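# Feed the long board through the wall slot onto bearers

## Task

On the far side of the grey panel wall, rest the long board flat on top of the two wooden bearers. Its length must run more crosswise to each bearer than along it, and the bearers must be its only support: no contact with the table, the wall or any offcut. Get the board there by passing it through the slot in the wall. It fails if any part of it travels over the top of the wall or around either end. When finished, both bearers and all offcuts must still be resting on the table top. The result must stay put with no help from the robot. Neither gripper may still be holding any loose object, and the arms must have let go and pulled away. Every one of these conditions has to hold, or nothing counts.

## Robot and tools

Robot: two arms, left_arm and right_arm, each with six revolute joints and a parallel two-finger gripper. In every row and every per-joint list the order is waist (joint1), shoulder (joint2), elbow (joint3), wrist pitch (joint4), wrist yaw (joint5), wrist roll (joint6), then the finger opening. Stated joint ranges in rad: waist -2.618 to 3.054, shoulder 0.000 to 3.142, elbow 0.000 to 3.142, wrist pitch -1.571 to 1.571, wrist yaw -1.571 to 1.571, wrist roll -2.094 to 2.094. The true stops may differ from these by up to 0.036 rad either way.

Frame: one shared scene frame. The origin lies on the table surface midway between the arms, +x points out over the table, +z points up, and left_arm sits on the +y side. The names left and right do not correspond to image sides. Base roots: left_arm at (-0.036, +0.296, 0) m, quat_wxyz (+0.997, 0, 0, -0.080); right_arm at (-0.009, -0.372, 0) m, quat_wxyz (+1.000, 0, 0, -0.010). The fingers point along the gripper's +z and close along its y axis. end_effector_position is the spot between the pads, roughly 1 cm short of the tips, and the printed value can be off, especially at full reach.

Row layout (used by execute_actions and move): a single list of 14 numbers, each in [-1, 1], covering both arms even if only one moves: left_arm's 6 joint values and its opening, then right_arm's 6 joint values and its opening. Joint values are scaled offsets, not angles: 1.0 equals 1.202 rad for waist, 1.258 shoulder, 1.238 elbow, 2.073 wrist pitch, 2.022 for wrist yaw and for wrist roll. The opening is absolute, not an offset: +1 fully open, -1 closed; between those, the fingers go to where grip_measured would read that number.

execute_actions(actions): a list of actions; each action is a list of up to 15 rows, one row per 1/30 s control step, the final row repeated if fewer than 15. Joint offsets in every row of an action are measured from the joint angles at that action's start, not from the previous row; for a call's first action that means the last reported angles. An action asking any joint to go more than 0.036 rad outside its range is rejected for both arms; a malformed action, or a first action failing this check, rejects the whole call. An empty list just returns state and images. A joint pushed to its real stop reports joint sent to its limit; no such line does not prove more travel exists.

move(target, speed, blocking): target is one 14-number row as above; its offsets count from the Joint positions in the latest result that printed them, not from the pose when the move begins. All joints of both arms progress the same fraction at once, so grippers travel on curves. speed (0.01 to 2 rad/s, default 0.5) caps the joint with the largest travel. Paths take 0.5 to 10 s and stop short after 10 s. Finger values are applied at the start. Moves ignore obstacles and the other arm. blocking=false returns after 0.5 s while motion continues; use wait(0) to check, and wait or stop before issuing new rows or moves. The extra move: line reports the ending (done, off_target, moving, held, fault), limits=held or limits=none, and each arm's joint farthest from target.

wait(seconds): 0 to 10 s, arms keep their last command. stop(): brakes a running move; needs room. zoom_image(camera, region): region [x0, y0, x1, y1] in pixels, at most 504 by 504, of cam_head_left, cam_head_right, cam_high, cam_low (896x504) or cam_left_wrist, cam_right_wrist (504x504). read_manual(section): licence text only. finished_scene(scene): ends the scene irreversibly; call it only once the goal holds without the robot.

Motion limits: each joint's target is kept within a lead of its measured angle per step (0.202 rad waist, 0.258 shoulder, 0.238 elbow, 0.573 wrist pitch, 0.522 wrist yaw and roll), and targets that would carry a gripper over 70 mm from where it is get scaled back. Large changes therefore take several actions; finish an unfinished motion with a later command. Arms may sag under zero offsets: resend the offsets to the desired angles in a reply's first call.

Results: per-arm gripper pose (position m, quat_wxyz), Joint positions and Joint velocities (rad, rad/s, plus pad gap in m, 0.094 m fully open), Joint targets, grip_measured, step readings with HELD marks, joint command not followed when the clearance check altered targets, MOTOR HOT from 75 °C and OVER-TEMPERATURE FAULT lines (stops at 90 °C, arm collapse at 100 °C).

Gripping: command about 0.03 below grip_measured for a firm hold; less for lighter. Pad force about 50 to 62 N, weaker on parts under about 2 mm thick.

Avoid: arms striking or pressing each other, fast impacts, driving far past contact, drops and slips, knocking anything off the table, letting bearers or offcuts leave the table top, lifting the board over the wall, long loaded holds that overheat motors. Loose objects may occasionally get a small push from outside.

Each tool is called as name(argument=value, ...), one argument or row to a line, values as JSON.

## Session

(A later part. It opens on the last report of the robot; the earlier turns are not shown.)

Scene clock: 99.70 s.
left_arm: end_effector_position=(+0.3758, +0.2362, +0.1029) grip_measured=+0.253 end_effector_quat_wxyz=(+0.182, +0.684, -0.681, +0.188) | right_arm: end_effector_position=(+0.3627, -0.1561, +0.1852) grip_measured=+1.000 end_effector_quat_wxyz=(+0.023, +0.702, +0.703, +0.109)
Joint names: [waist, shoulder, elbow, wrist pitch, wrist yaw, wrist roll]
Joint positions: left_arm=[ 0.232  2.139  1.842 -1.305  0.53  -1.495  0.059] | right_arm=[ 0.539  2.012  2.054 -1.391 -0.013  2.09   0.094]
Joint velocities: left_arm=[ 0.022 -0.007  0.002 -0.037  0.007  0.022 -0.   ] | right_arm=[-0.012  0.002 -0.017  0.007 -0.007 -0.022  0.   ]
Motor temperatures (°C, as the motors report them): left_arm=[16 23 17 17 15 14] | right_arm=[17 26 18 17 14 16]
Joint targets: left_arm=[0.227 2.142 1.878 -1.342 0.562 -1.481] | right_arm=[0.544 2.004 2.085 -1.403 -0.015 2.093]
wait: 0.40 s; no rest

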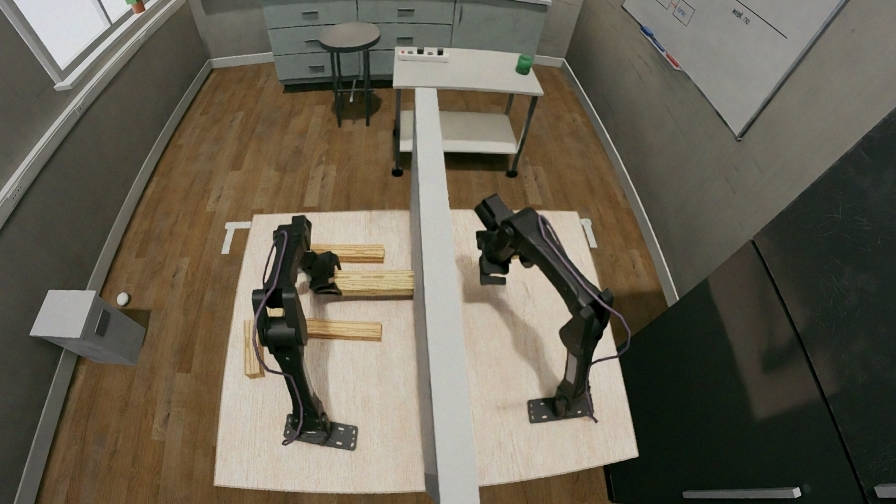

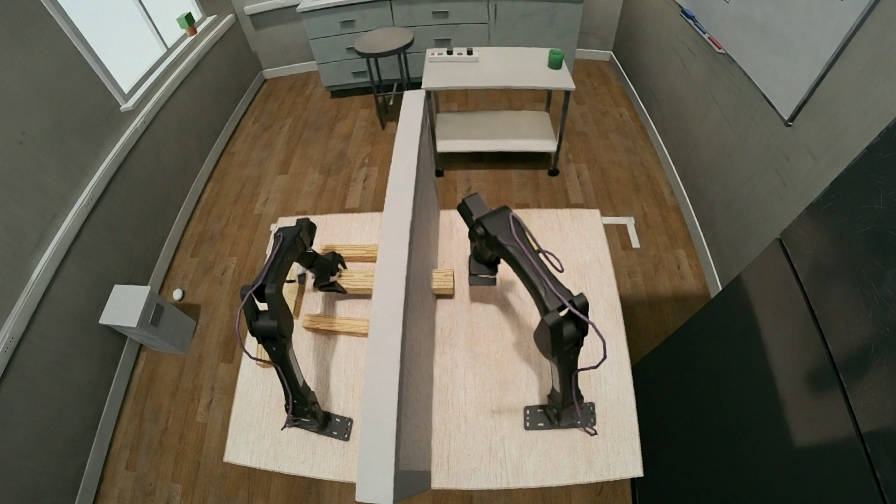

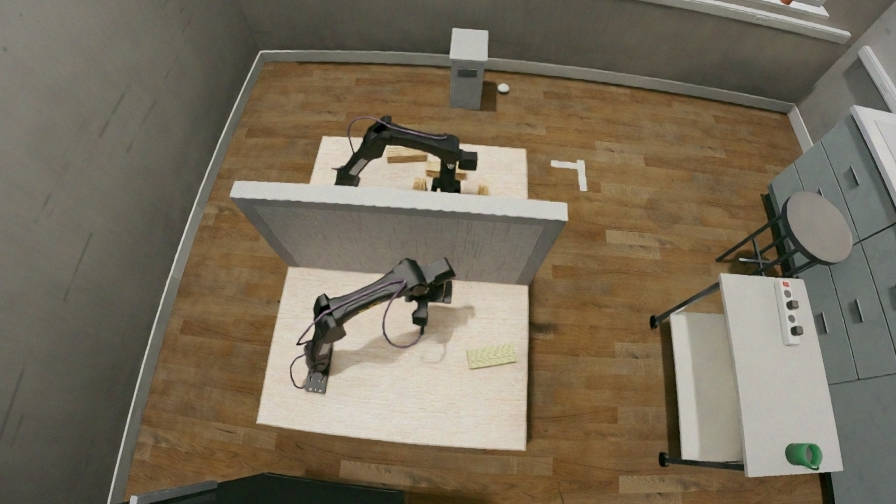

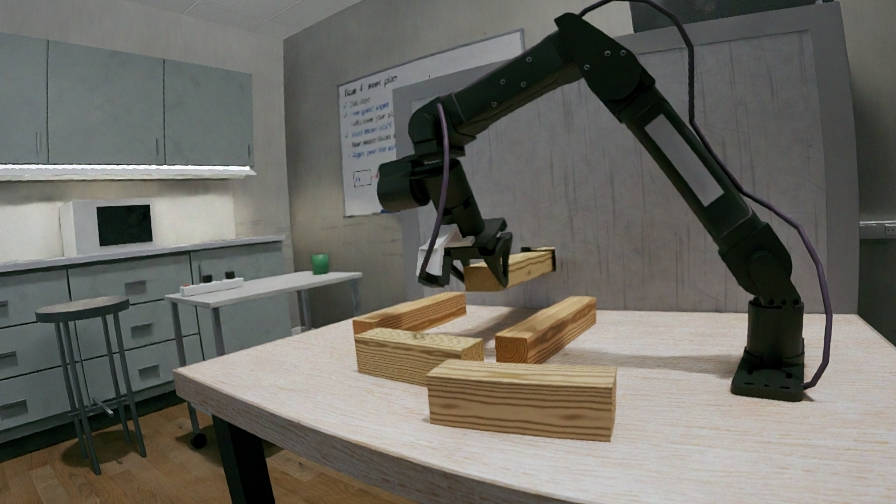

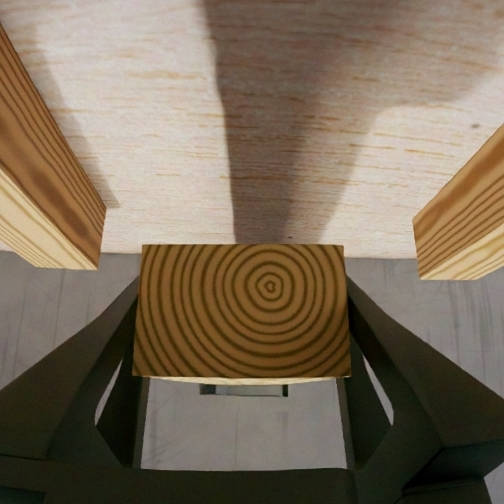

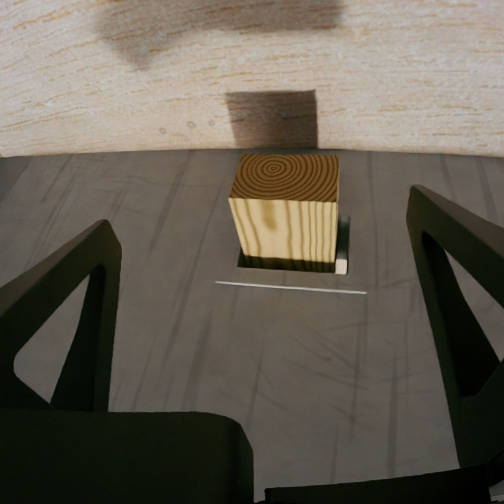

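execute_actions(
  actions=[
    [[-0.0025,0.0031,-0.0150,0.0036,0.005,0.0025,0.238,0.0042,-0.0064,0.025,-0.0058,-0.001,0.0015,1],[-0.0025,0.0039,-0.0203,0.0072,0.005,0.0025,0.238,0.0042,-0.0064,0.025,-0.0058,-0.001,0.0015,1],[-0.0025,0.0046,-0.0255,0.0108,0.005,0.0025,0.238,0.0042,-0.0064,0.025,-0.0058,-0.001,0.0015,1],[-0.0025,0.0053,-0.0308,0.0144,0.005,0.0025,0.238,0.0042,-0.0064,0.025,-0.0058,-0.001,0.0015,1],[-0.0025,0.0060,-0.0361,0.0180,0.005,0.0025,0.238,0.0042,-0.0064,0.025,-0.0058,-0.001,0.0015,1],[-0.0025,0.0068,-0.0414,0.0216,0.005,0.0025,0.238,0.0042,-0.0064,0.025,-0.0058,-0.001,0.0015,1],[-0.0025,0.0075,-0.0467,0.0252,0.005,0.0025,0.238,0.0042,-0.0064,0.025,-0.0058,-0.001,0.0015,1],[-0.0025,0.0082,-0.0519,0.0287,0.005,0.0025,0.238,0.0042,-0.0064,0.025,-0.0058,-0.001,0.0015,1],[-0.0025,0.0089,-0.0572,0.0323,0.005,0.0025,0.238,0.0042,-0.0064,0.025,-0.0058,-0.001,0.0015,1],[-0.0025,0.0097,-0.0625,0.0359,0.005,0.0025,0.238,0.0042,-0.0064,0.025,-0.0058,-0.001,0.0015,1],[-0.0025,0.0104,-0.0678,0.0395,0.005,0.0025,0.238,0.0042,-0.0064,0.025,-0.0058,-0.001,0.0015,1],[-0.0025,0.0111,-0.0731,0.0431,0.005,0.0025,0.238,0.0042,-0.0064,0.025,-0.0058,-0.001,0.0015,1],[-0.0025,0.0118,-0.0783,0.0467,0.005,0.0025,0.238,0.0042,-0.0064,0.025,-0.0058,-0.001,0.0015,1],[-0.0025,0.0126,-0.0836,0.0503,0.005,0.0025,0.238,0.0042,-0.0064,0.025,-0.0058,-0.001,0.0015,1],[-0.0025,0.0133,-0.0889,0.0539,0.005,0.0025,0.238,0.0042,-0.0064,0.025,-0.0058,-0.001,0.0015,1]],
  ],
)

wait(
  seconds=0.4,
)

Scene clock: 101.43 s.
left_arm: end_effector_position=(+0.3770, +0.2332, +0.0858) grip_measured=+0.253 end_effector_quat_wxyz=(+0.184, +0.679, -0.682, +0.200) | right_arm: end_effector_position=(+0.3627, -0.1561, +0.1852) grip_measured=+1.000 end_effector_quat_wxyz=(+0.023, +0.702, +0.703, +0.109)
Joint names: [waist, shoulder, elbow, wrist pitch, wrist yaw, wrist roll]
Joint positions: left_arm=[ 0.232  2.139  1.767 -1.218  0.55  -1.49   0.059] | right_arm=[ 0.539  2.012  2.054 -1.391 -0.013  2.09   0.094]
Joint velocities: left_arm=[-0.032 -0.007 -0.183  0.198 -0.022  0.022 -0.001] | right_arm=[ 0.022  0.002  0.012 -0.022  0.007  0.037  0.   ]
Motor temperatures (°C, as the motors report them): left_arm=[16 23 17 17 15 14] | right_arm=[17 25 18 17 14 16]
Joint targets: left_arm=[0.229 2.156 1.732 -1.193 0.539 -1.490] | right_arm=[0.544 2.004 2.085 -1.403 -0.015 2.093]
Step readings (joint positions):
0: left_arm=[0.232 2.139 1.842 -1.305 0.530 -1.493] | right_arm=[0.539 2.012 2.054 -1.391 -0.013 2.090]
1: left_arm=[0.232 2.139 1.842 -1.304 0.528 -1.493] | right_arm=[0.539 2.012 2.054 -1.391 -0.013 2.090]
2: left_arm=[0.232 2.139 1.840 -1.301 0.527 -1.492] | right_arm=[0.539 2.012 2.054 -1.391 -0.013 2.090]
4: left_arm=[0.232 2.139 1.832 -1.292 0.527 -1.492] | right_arm=[0.539 2.012 2.054 -1.391 -0.013 2.090]
8: left_arm=[0.232 2.139 1.810 -1.269 0.536 -1.491] | right_arm=[0.539 2.012 2.054 -1.391 -0.013 2.090]
15: Joint positions above

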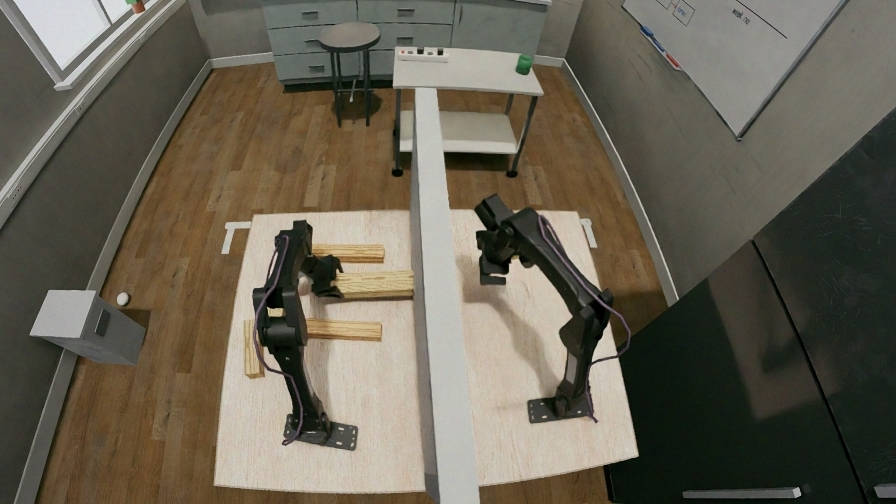

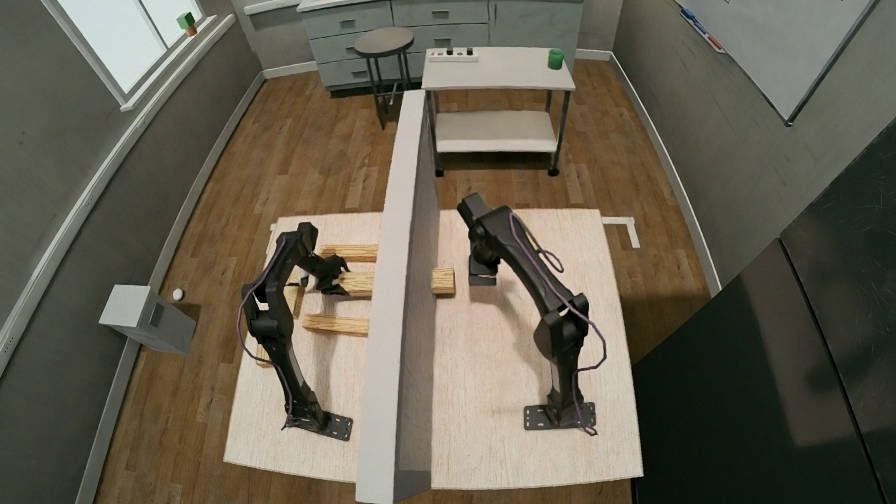

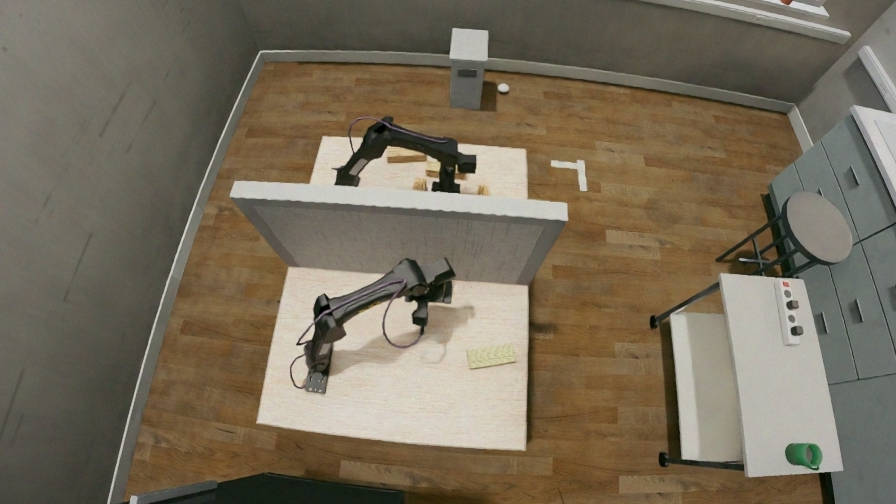

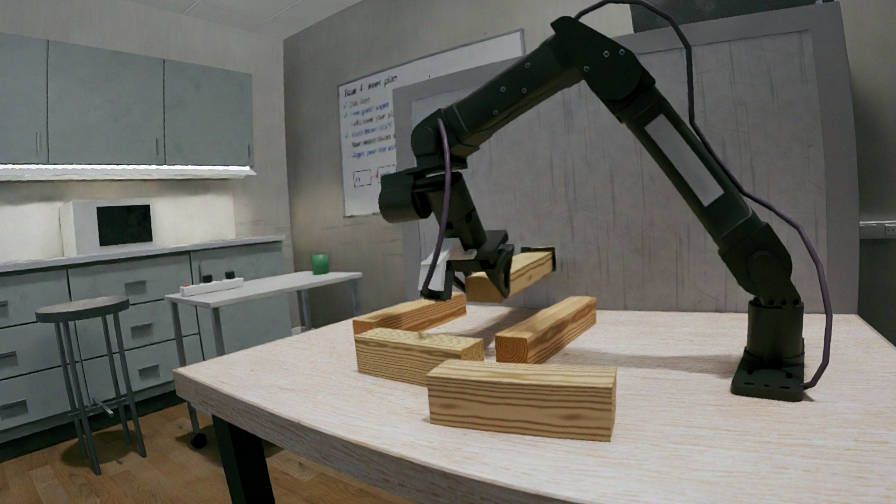

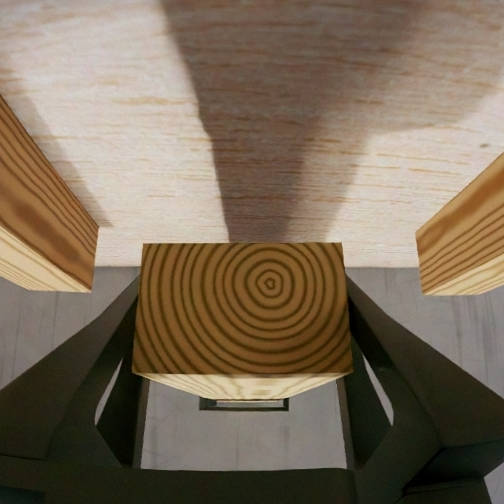

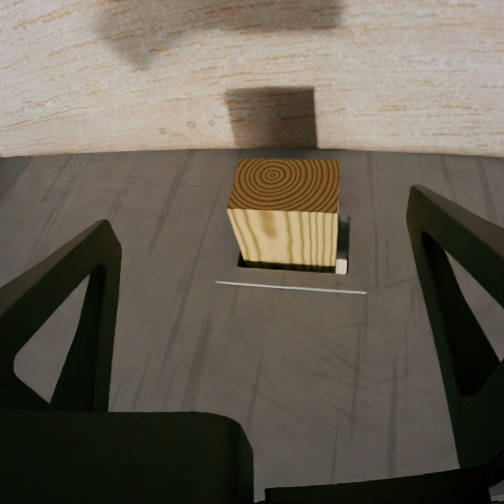

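Scene clock: 101.83 s.
left_arm: end_effector_position=(+0.3780, +0.2332, +0.0826) grip_measured=+0.253 end_effector_quat_wxyz=(+0.181, +0.678, -0.683, +0.202) | right_arm: end_effector_position=(+0.3627, -0.1561, +0.1852) grip_measured=+1.000 end_effector_quat_wxyz=(+0.023, +0.702, +0.703, +0.109)
Joint names: [waist, shoulder, elbow, wrist pitch, wrist yaw, wrist roll]
Joint positions: left_arm=[ 0.232  2.139  1.754 -1.198  0.55  -1.489  0.059] | right_arm=[ 0.539  2.012  2.054 -1.391 -0.013  2.09   0.094]
Joint velocities: left_arm=[-0.002  0.017  0.012  0.037 -0.007 -0.051 -0.001] | right_arm=[-0.002  0.002 -0.012 -0.037 -0.051 -0.037  0.   ]
Motor temperatures (°C, as the motors report them): left_arm=[16 23 17 17 15 14] | right_arm=[17 25 18 17 14 16]
Joint targets: left_arm=[0.229 2.156 1.731 -1.193 0.540 -1.490] | right_arm=[0.544 2.004 2.085 -1.403 -0.015 2.093]
wait: 0.40 s; at rest by 0.30 s

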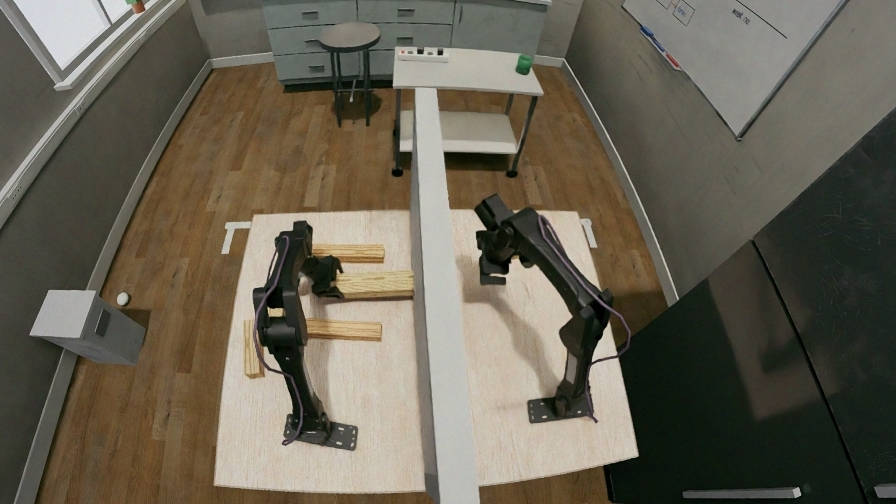

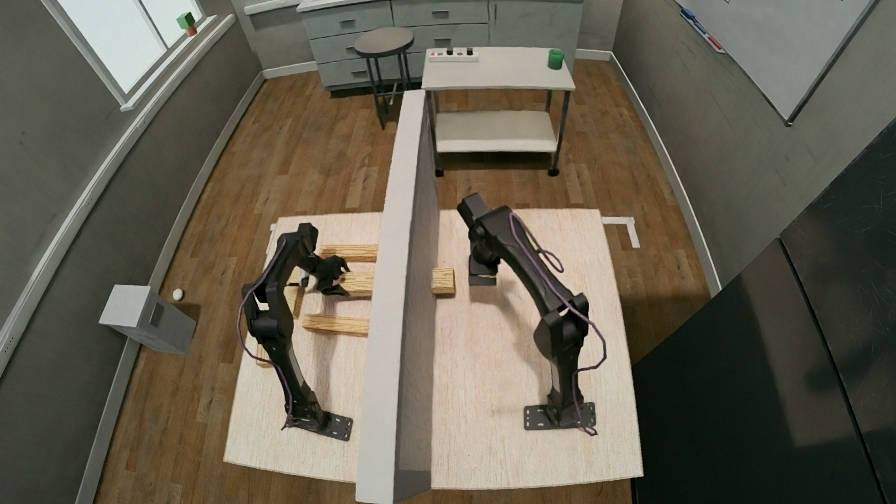

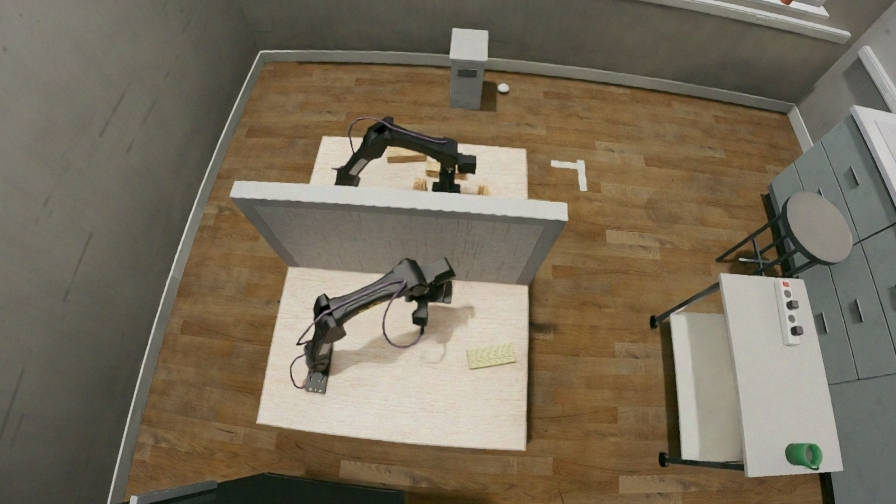

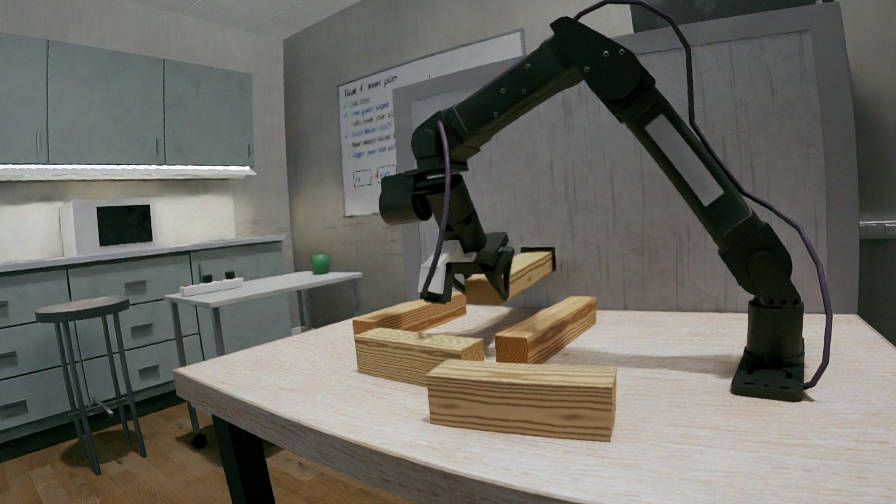

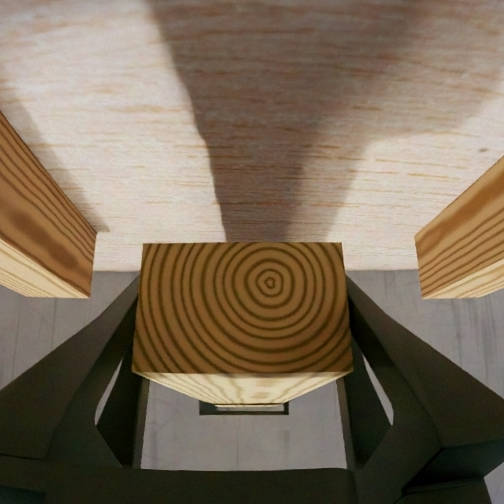

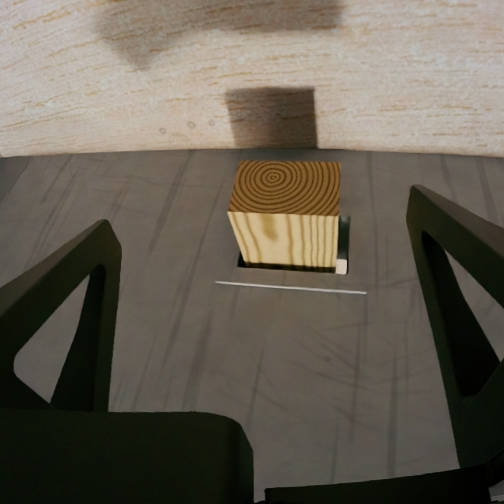

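execute_actions(
  actions=[
    [[-0.0025,0.0150,-0.0192,0.0024,-0.005,-0.0005,0.238,0.0042,-0.0064,0.025,-0.0058,-0.001,0.0015,1],[-0.0025,0.0165,-0.0200,0.0024,-0.005,-0.0005,0.238,0.0042,-0.0064,0.025,-0.0058,-0.001,0.0015,1],[-0.0025,0.0180,-0.0208,0.0024,-0.005,-0.0005,0.238,0.0042,-0.0064,0.025,-0.0058,-0.001,0.0015,1],[-0.0025,0.0195,-0.0216,0.0024,-0.005,-0.0005,0.238,0.0042,-0.0064,0.025,-0.0058,-0.001,0.0015,1],[-0.0025,0.0210,-0.0224,0.0024,-0.005,-0.0005,0.238,0.0042,-0.0064,0.025,-0.0058,-0.001,0.0015,1],[-0.0025,0.0225,-0.0232,0.0024,-0.005,-0.0005,0.238,0.0042,-0.0064,0.025,-0.0058,-0.001,0.0015,1],[-0.0025,0.0240,-0.0240,0.0024,-0.005,-0.0005,0.238,0.0042,-0.0064,0.025,-0.0058,-0.001,0.0015,1],[-0.0025,0.0255,-0.0248,0.0024,-0.005,-0.0005,0.238,0.0042,-0.0064,0.025,-0.0058,-0.001,0.0015,1],[-0.0025,0.0270,-0.0256,0.0024,-0.005,-0.0005,0.238,0.0042,-0.0064,0.025,-0.0058,-0.001,0.0015,1],[-0.0025,0.0285,-0.0264,0.0024,-0.005,-0.0005,0.238,0.0042,-0.0064,0.025,-0.0058,-0.001,0.0015,1],[-0.0025,0.0300,-0.0272,0.0024,-0.005,-0.0005,0.238,0.0042,-0.0064,0.025,-0.0058,-0.001,0.0015,1],[-0.0025,0.0318,-0.0283,0.0024,-0.005,-0.0005,0.238,0.0042,-0.0064,0.025,-0.0058,-0.001,0.0015,1]],
  ],
)

wait(
  seconds=0.2,
)

Scene clock: 103.03 s.
left_arm: end_effector_position=(+0.3782, +0.2328, +0.0729) grip_measured=+0.253 end_effector_quat_wxyz=(+0.188, +0.680, -0.681, +0.198) | right_arm: end_effector_position=(+0.3627, -0.1561, +0.1852) grip_measured=+1.000 end_effector_quat_wxyz=(+0.023, +0.702, +0.703, +0.109)
Joint names: [waist, shoulder, elbow, wrist pitch, wrist yaw, wrist roll]
Joint positions: left_arm=[ 0.232  2.159  1.746 -1.185  0.553 -1.49   0.059] | right_arm=[ 0.539  2.012  2.054 -1.391 -0.013  2.09   0.094]
Joint velocities: left_arm=[ 0.007  0.046 -0.056  0.081 -0.022 -0.037 -0.001] | right_arm=[ 0.007 -0.007 -0.012  0.066 -0.022 -0.007  0.   ]
Motor temperatures (°C, as the motors report them): left_arm=[16 23 17 17 15 14] | right_arm=[17 25 18 17 14 16]
Joint targets: left_arm=[0.229 2.179 1.719 -1.194 0.540 -1.490] | right_arm=[0.544 2.004 2.085 -1.403 -0.015 2.093]
Step readings (joint positions):
0: left_arm=[0.232 2.139 1.754 -1.198 0.550 -1.489] | right_arm=[0.539 2.012 2.054 -1.391 -0.013 2.090]
1: left_arm=[0.232 2.139 1.754 -1.198 0.550 -1.489] | right_arm=[0.539 2.012 2.054 -1.391 -0.013 2.090]
2: left_arm=[0.232 2.139 1.754 -1.198 0.550 -1.489] | right_arm=[0.539 2.012 2.054 -1.391 -0.013 2.090]
4: left_arm=[0.232 2.139 1.754 -1.198 0.550 -1.489] | right_arm=[0.539 2.012 2.054 -1.391 -0.013 2.090]
8: left_arm=[0.232 2.141 1.754 -1.198 0.550 -1.489] | right_arm=[0.539 2.012 2.054 -1.391 -0.013 2.090]
15: Joint positions above

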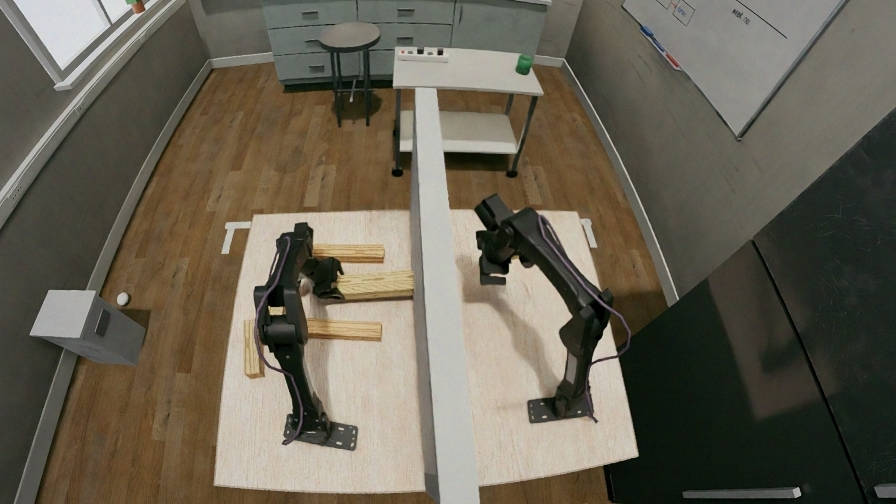

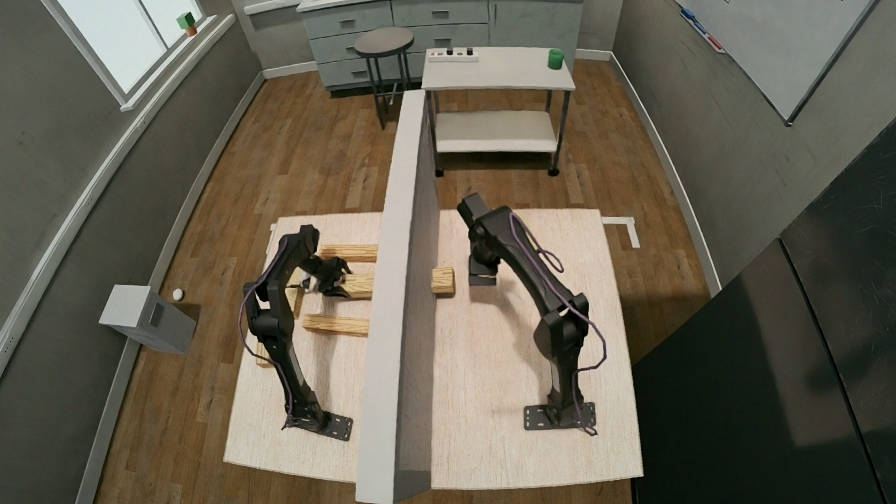

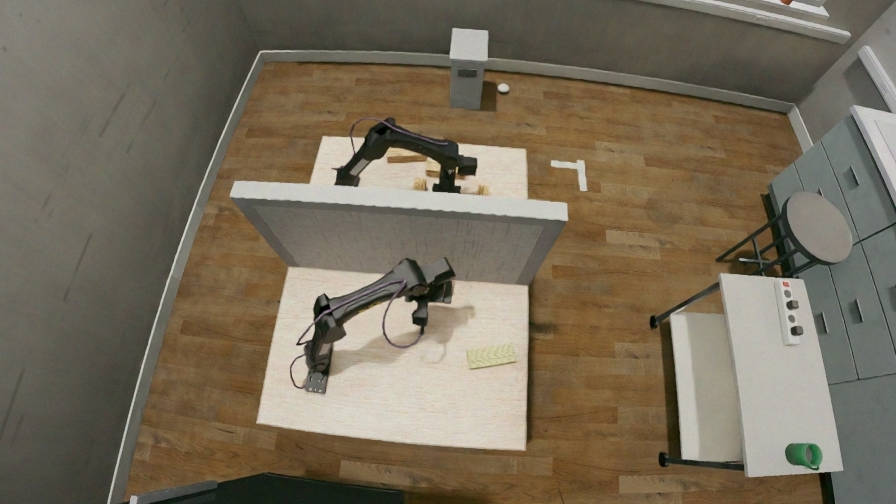

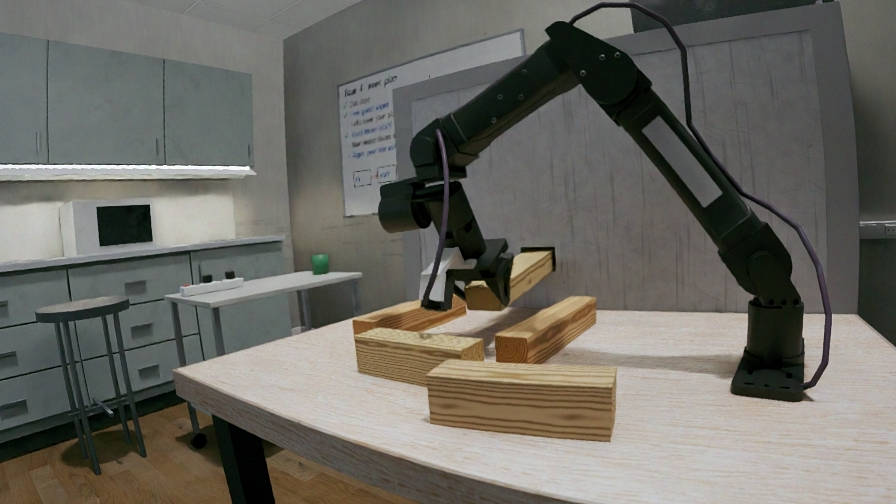

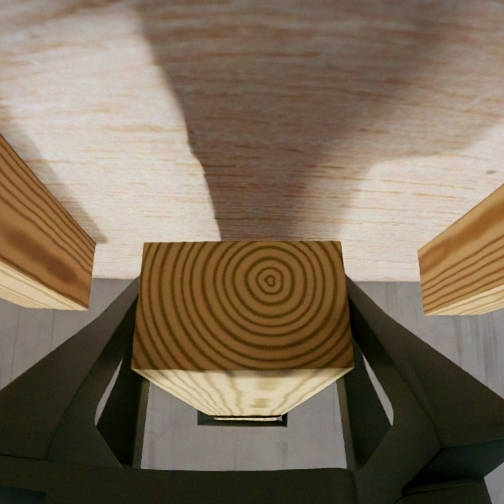

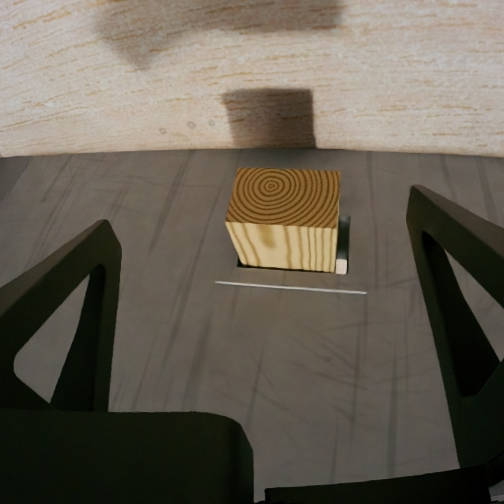

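Scene clock: 103.23 s.
left_arm: end_effector_position=(+0.3782, +0.2327, +0.0711) grip_measured=+0.253 end_effector_quat_wxyz=(+0.189, +0.680, -0.680, +0.198) | right_arm: end_effector_position=(+0.3627, -0.1561, +0.1852) grip_measured=+1.000 end_effector_quat_wxyz=(+0.023, +0.702, +0.703, +0.109)
Joint names: [waist, shoulder, elbow, wrist pitch, wrist yaw, wrist roll]
Joint positions: left_arm=[ 0.232  2.162  1.742 -1.18   0.554 -1.492  0.059] | right_arm=[ 0.539  2.012  2.054 -1.391 -0.013  2.09   0.094]
Joint velocities: left_arm=[ 0.007  0.012 -0.002 -0.022 -0.022  0.007 -0.   ] | right_arm=[0.012 0.002 0.002 0.022 0.022 0.037 0.   ]
Motor temperatures (°C, as the motors report them): left_arm=[16 23 17 17 15 14] | right_arm=[17 25 18 17 14 16]
Joint targets: left_arm=[0.229 2.179 1.719 -1.194 0.540 -1.490] | right_arm=[0.544 2.004 2.085 -1.403 -0.015 2.093]
wait: 0.20 s; no rest

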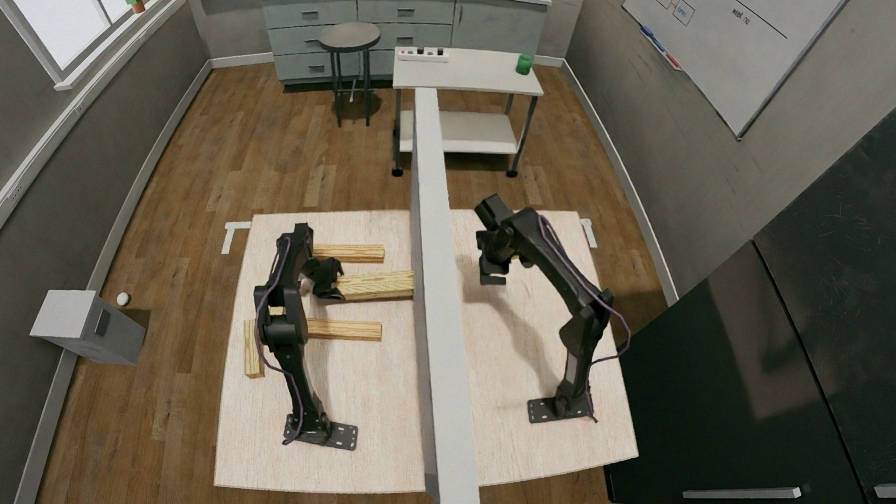

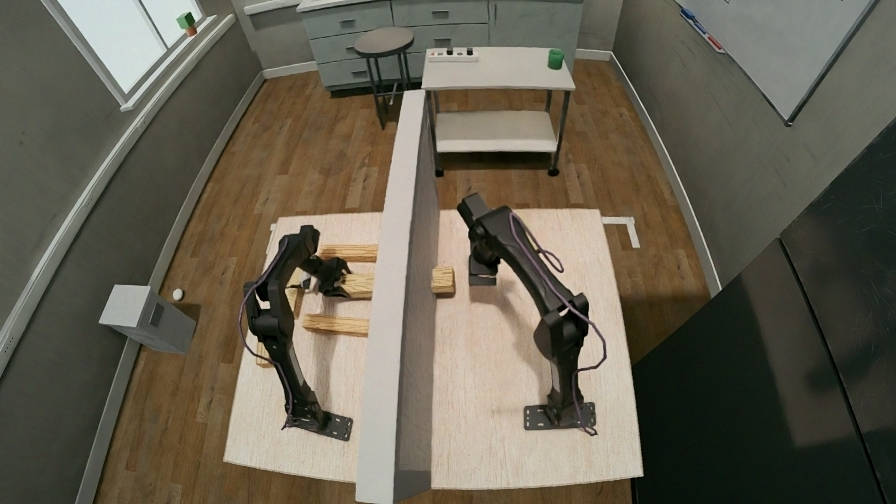

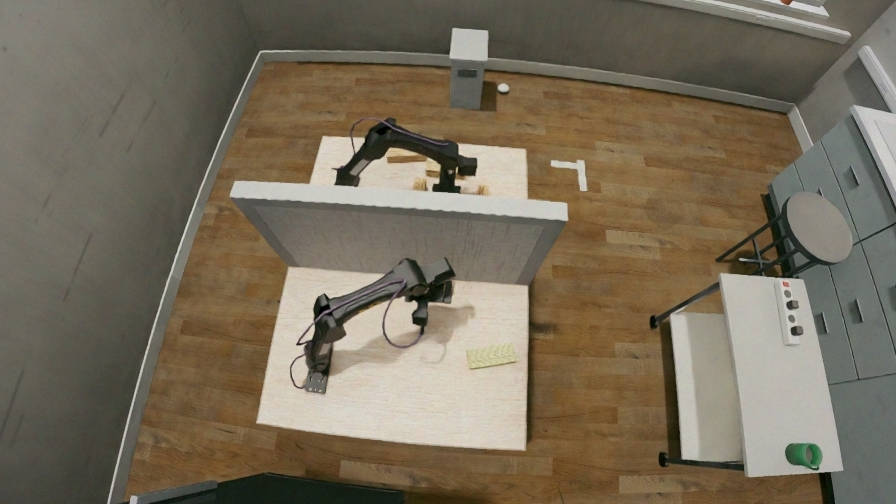

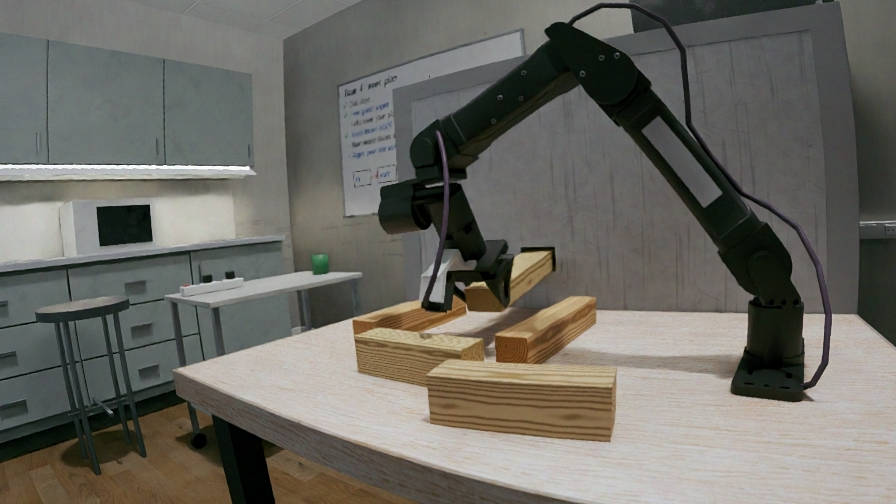

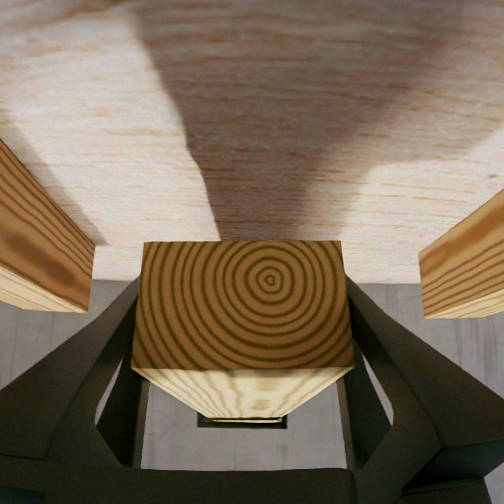

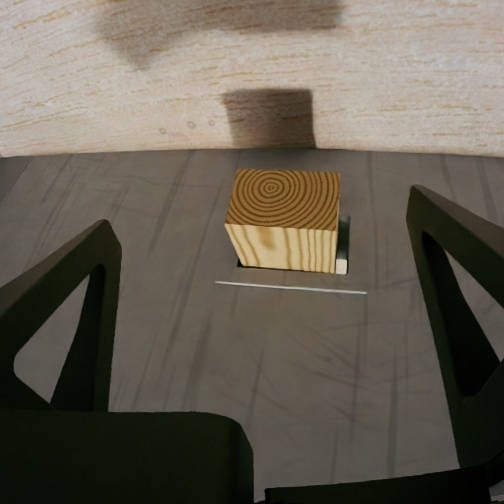

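execute_actions(
  actions=[
    [[0,0,0.008,0,0,0,0.25,0.0042,-0.0064,0.025,-0.0058,-0.001,0.0015,1],[0,0,0.008,0,0,0,0.262,0.0042,-0.0064,0.025,-0.0058,-0.001,0.0015,1],[0,0,0.008,0,0,0,0.275,0.0042,-0.0064,0.025,-0.0058,-0.001,0.0015,1],[0,0,0.008,0,0,0,0.29,0.0042,-0.0064,0.025,-0.0058,-0.001,0.0015,1],[0,0,0.008,0,0,0,0.31,0.0042,-0.0064,0.025,-0.0058,-0.001,0.0015,1],[0,0,0.008,0,0,0,0.34,0.0042,-0.0064,0.025,-0.0058,-0.001,0.0015,1],[0,0,0.008,0,0,0,0.38,0.0042,-0.0064,0.025,-0.0058,-0.001,0.0015,1],[0,0,0.008,0,0,0,0.43,0.0042,-0.0064,0.025,-0.0058,-0.001,0.0015,1],[0,0,0.008,0,0,0,0.5,0.0042,-0.0064,0.025,-0.0058,-0.001,0.0015,1],[0,0,0.008,0,0,0,0.58,0.0042,-0.0064,0.025,-0.0058,-0.001,0.0015,1],[0,0,0.008,0,0,0,0.66,0.0042,-0.0064,0.025,-0.0058,-0.001,0.0015,1],[0,0,0.008,0,0,0,0.75,0.0042,-0.0064,0.025,-0.0058,-0.001,0.0015,1],[0,0,0.008,0,0,0,0.85,0.0042,-0.0064,0.025,-0.0058,-0.001,0.0015,1],[0,0,0.008,0,0,0,0.95,0.0042,-0.0064,0.025,-0.0058,-0.001,0.0015,1],[0,0,0.008,0,0,0,1.0,0.0042,-0.0064,0.025,-0.0058,-0.001,0.0015,1]],
  ],
)

Scene clock: 105.23 s.
left_arm: end_effector_position=(+0.3786, +0.2329, +0.0710) grip_measured=+0.973 end_effector_quat_wxyz=(+0.188, +0.680, -0.680, +0.199) | right_arm: end_effector_position=(+0.3627, -0.1561, +0.1852) grip_measured=+1.000 end_effector_quat_wxyz=(+0.023, +0.702, +0.703, +0.109)
Joint names: [waist, shoulder, elbow, wrist pitch, wrist yaw, wrist roll]
Joint positions: left_arm=[ 0.233  2.162  1.742 -1.179  0.554 -1.492  0.093] | right_arm=[ 0.539  2.012  2.054 -1.391 -0.013  2.09   0.094]
Joint velocities: left_arm=[-0.012  0.002  0.007  0.022 -0.007  0.007  0.055] | right_arm=[-0.002 -0.012 -0.002 -0.007  0.051  0.022  0.   ]
Motor temperatures (°C, as the motors report them): left_arm=[16 22 17 17 15 14] | right_arm=[17 25 18 17 14 16]
Joint targets: left_arm=[0.232 2.162 1.752 -1.180 0.554 -1.492] | right_arm=[0.544 2.004 2.085 -1.403 -0.015 2.093]
Step readings (joint positions):
0: left_arm=[0.232 2.162 1.742 -1.180 0.554 -1.492] | right_arm=[0.539 2.012 2.054 -1.391 -0.013 2.090]
1: left_arm=[0.233 2.162 1.742 -1.179 0.554 -1.492] | right_arm=[0.539 2.012 2.054 -1.391 -0.013 2.090]
2: left_arm=[0.233 2.162 1.742 -1.179 0.554 -1.492] | right_arm=[0.539 2.012 2.054 -1.391 -0.013 2.090]
4: left_arm=[0.233 2.162 1.742 -1.179 0.554 -1.492] | right_arm=[0.539 2.012 2.054 -1.391 -0.013 2.090]
8: left_arm=[0.233 2.162 1.742 -1.179 0.554 -1.492] | right_arm=[0.539 2.012 2.054 -1.391 -0.013 2.090]
15: Joint positions above

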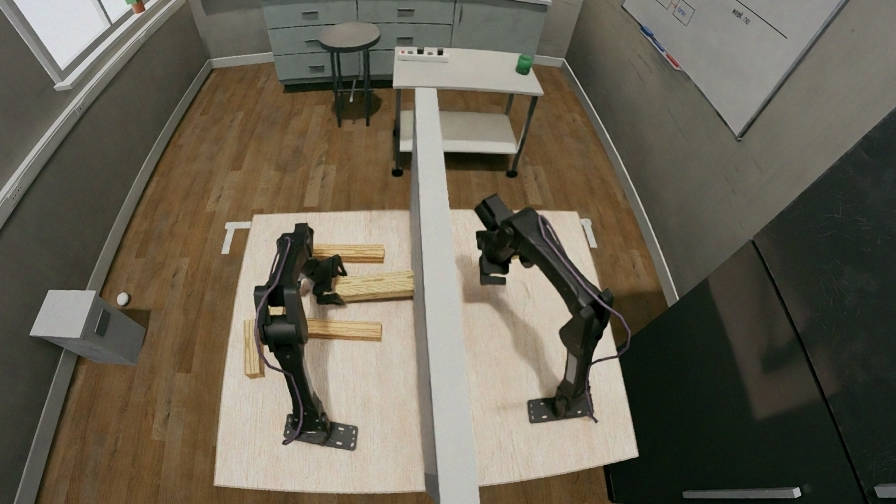

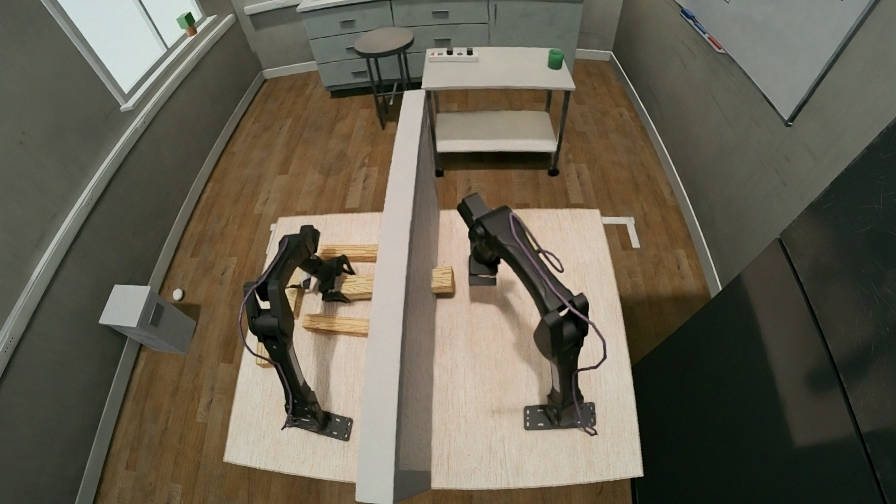

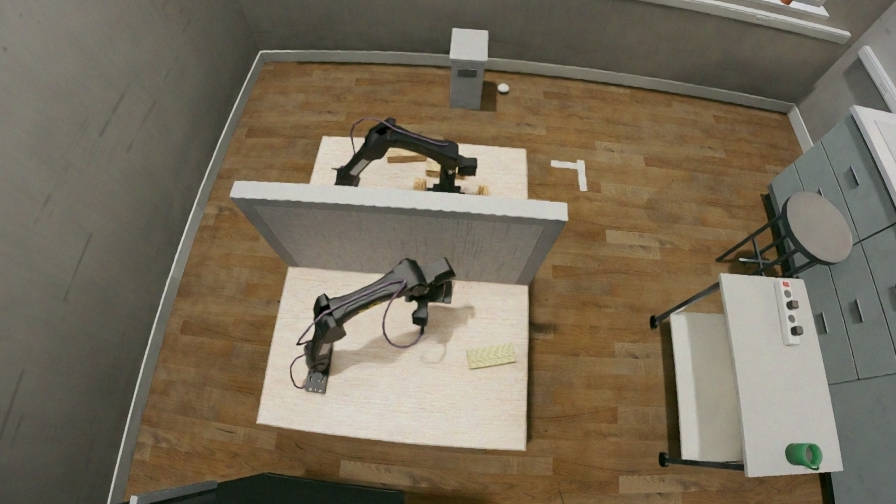

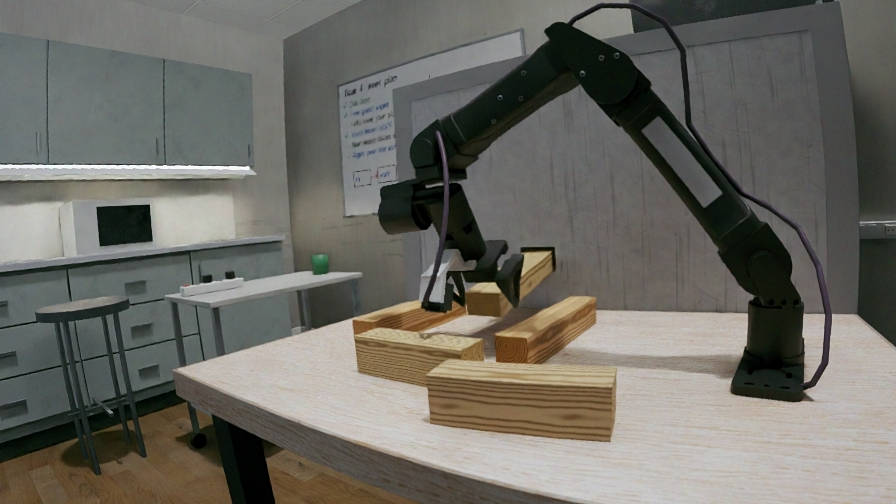

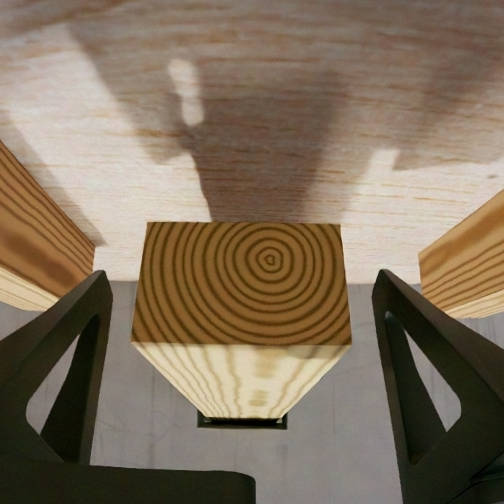

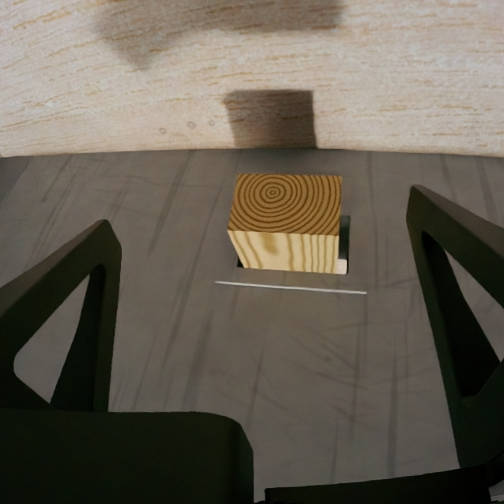

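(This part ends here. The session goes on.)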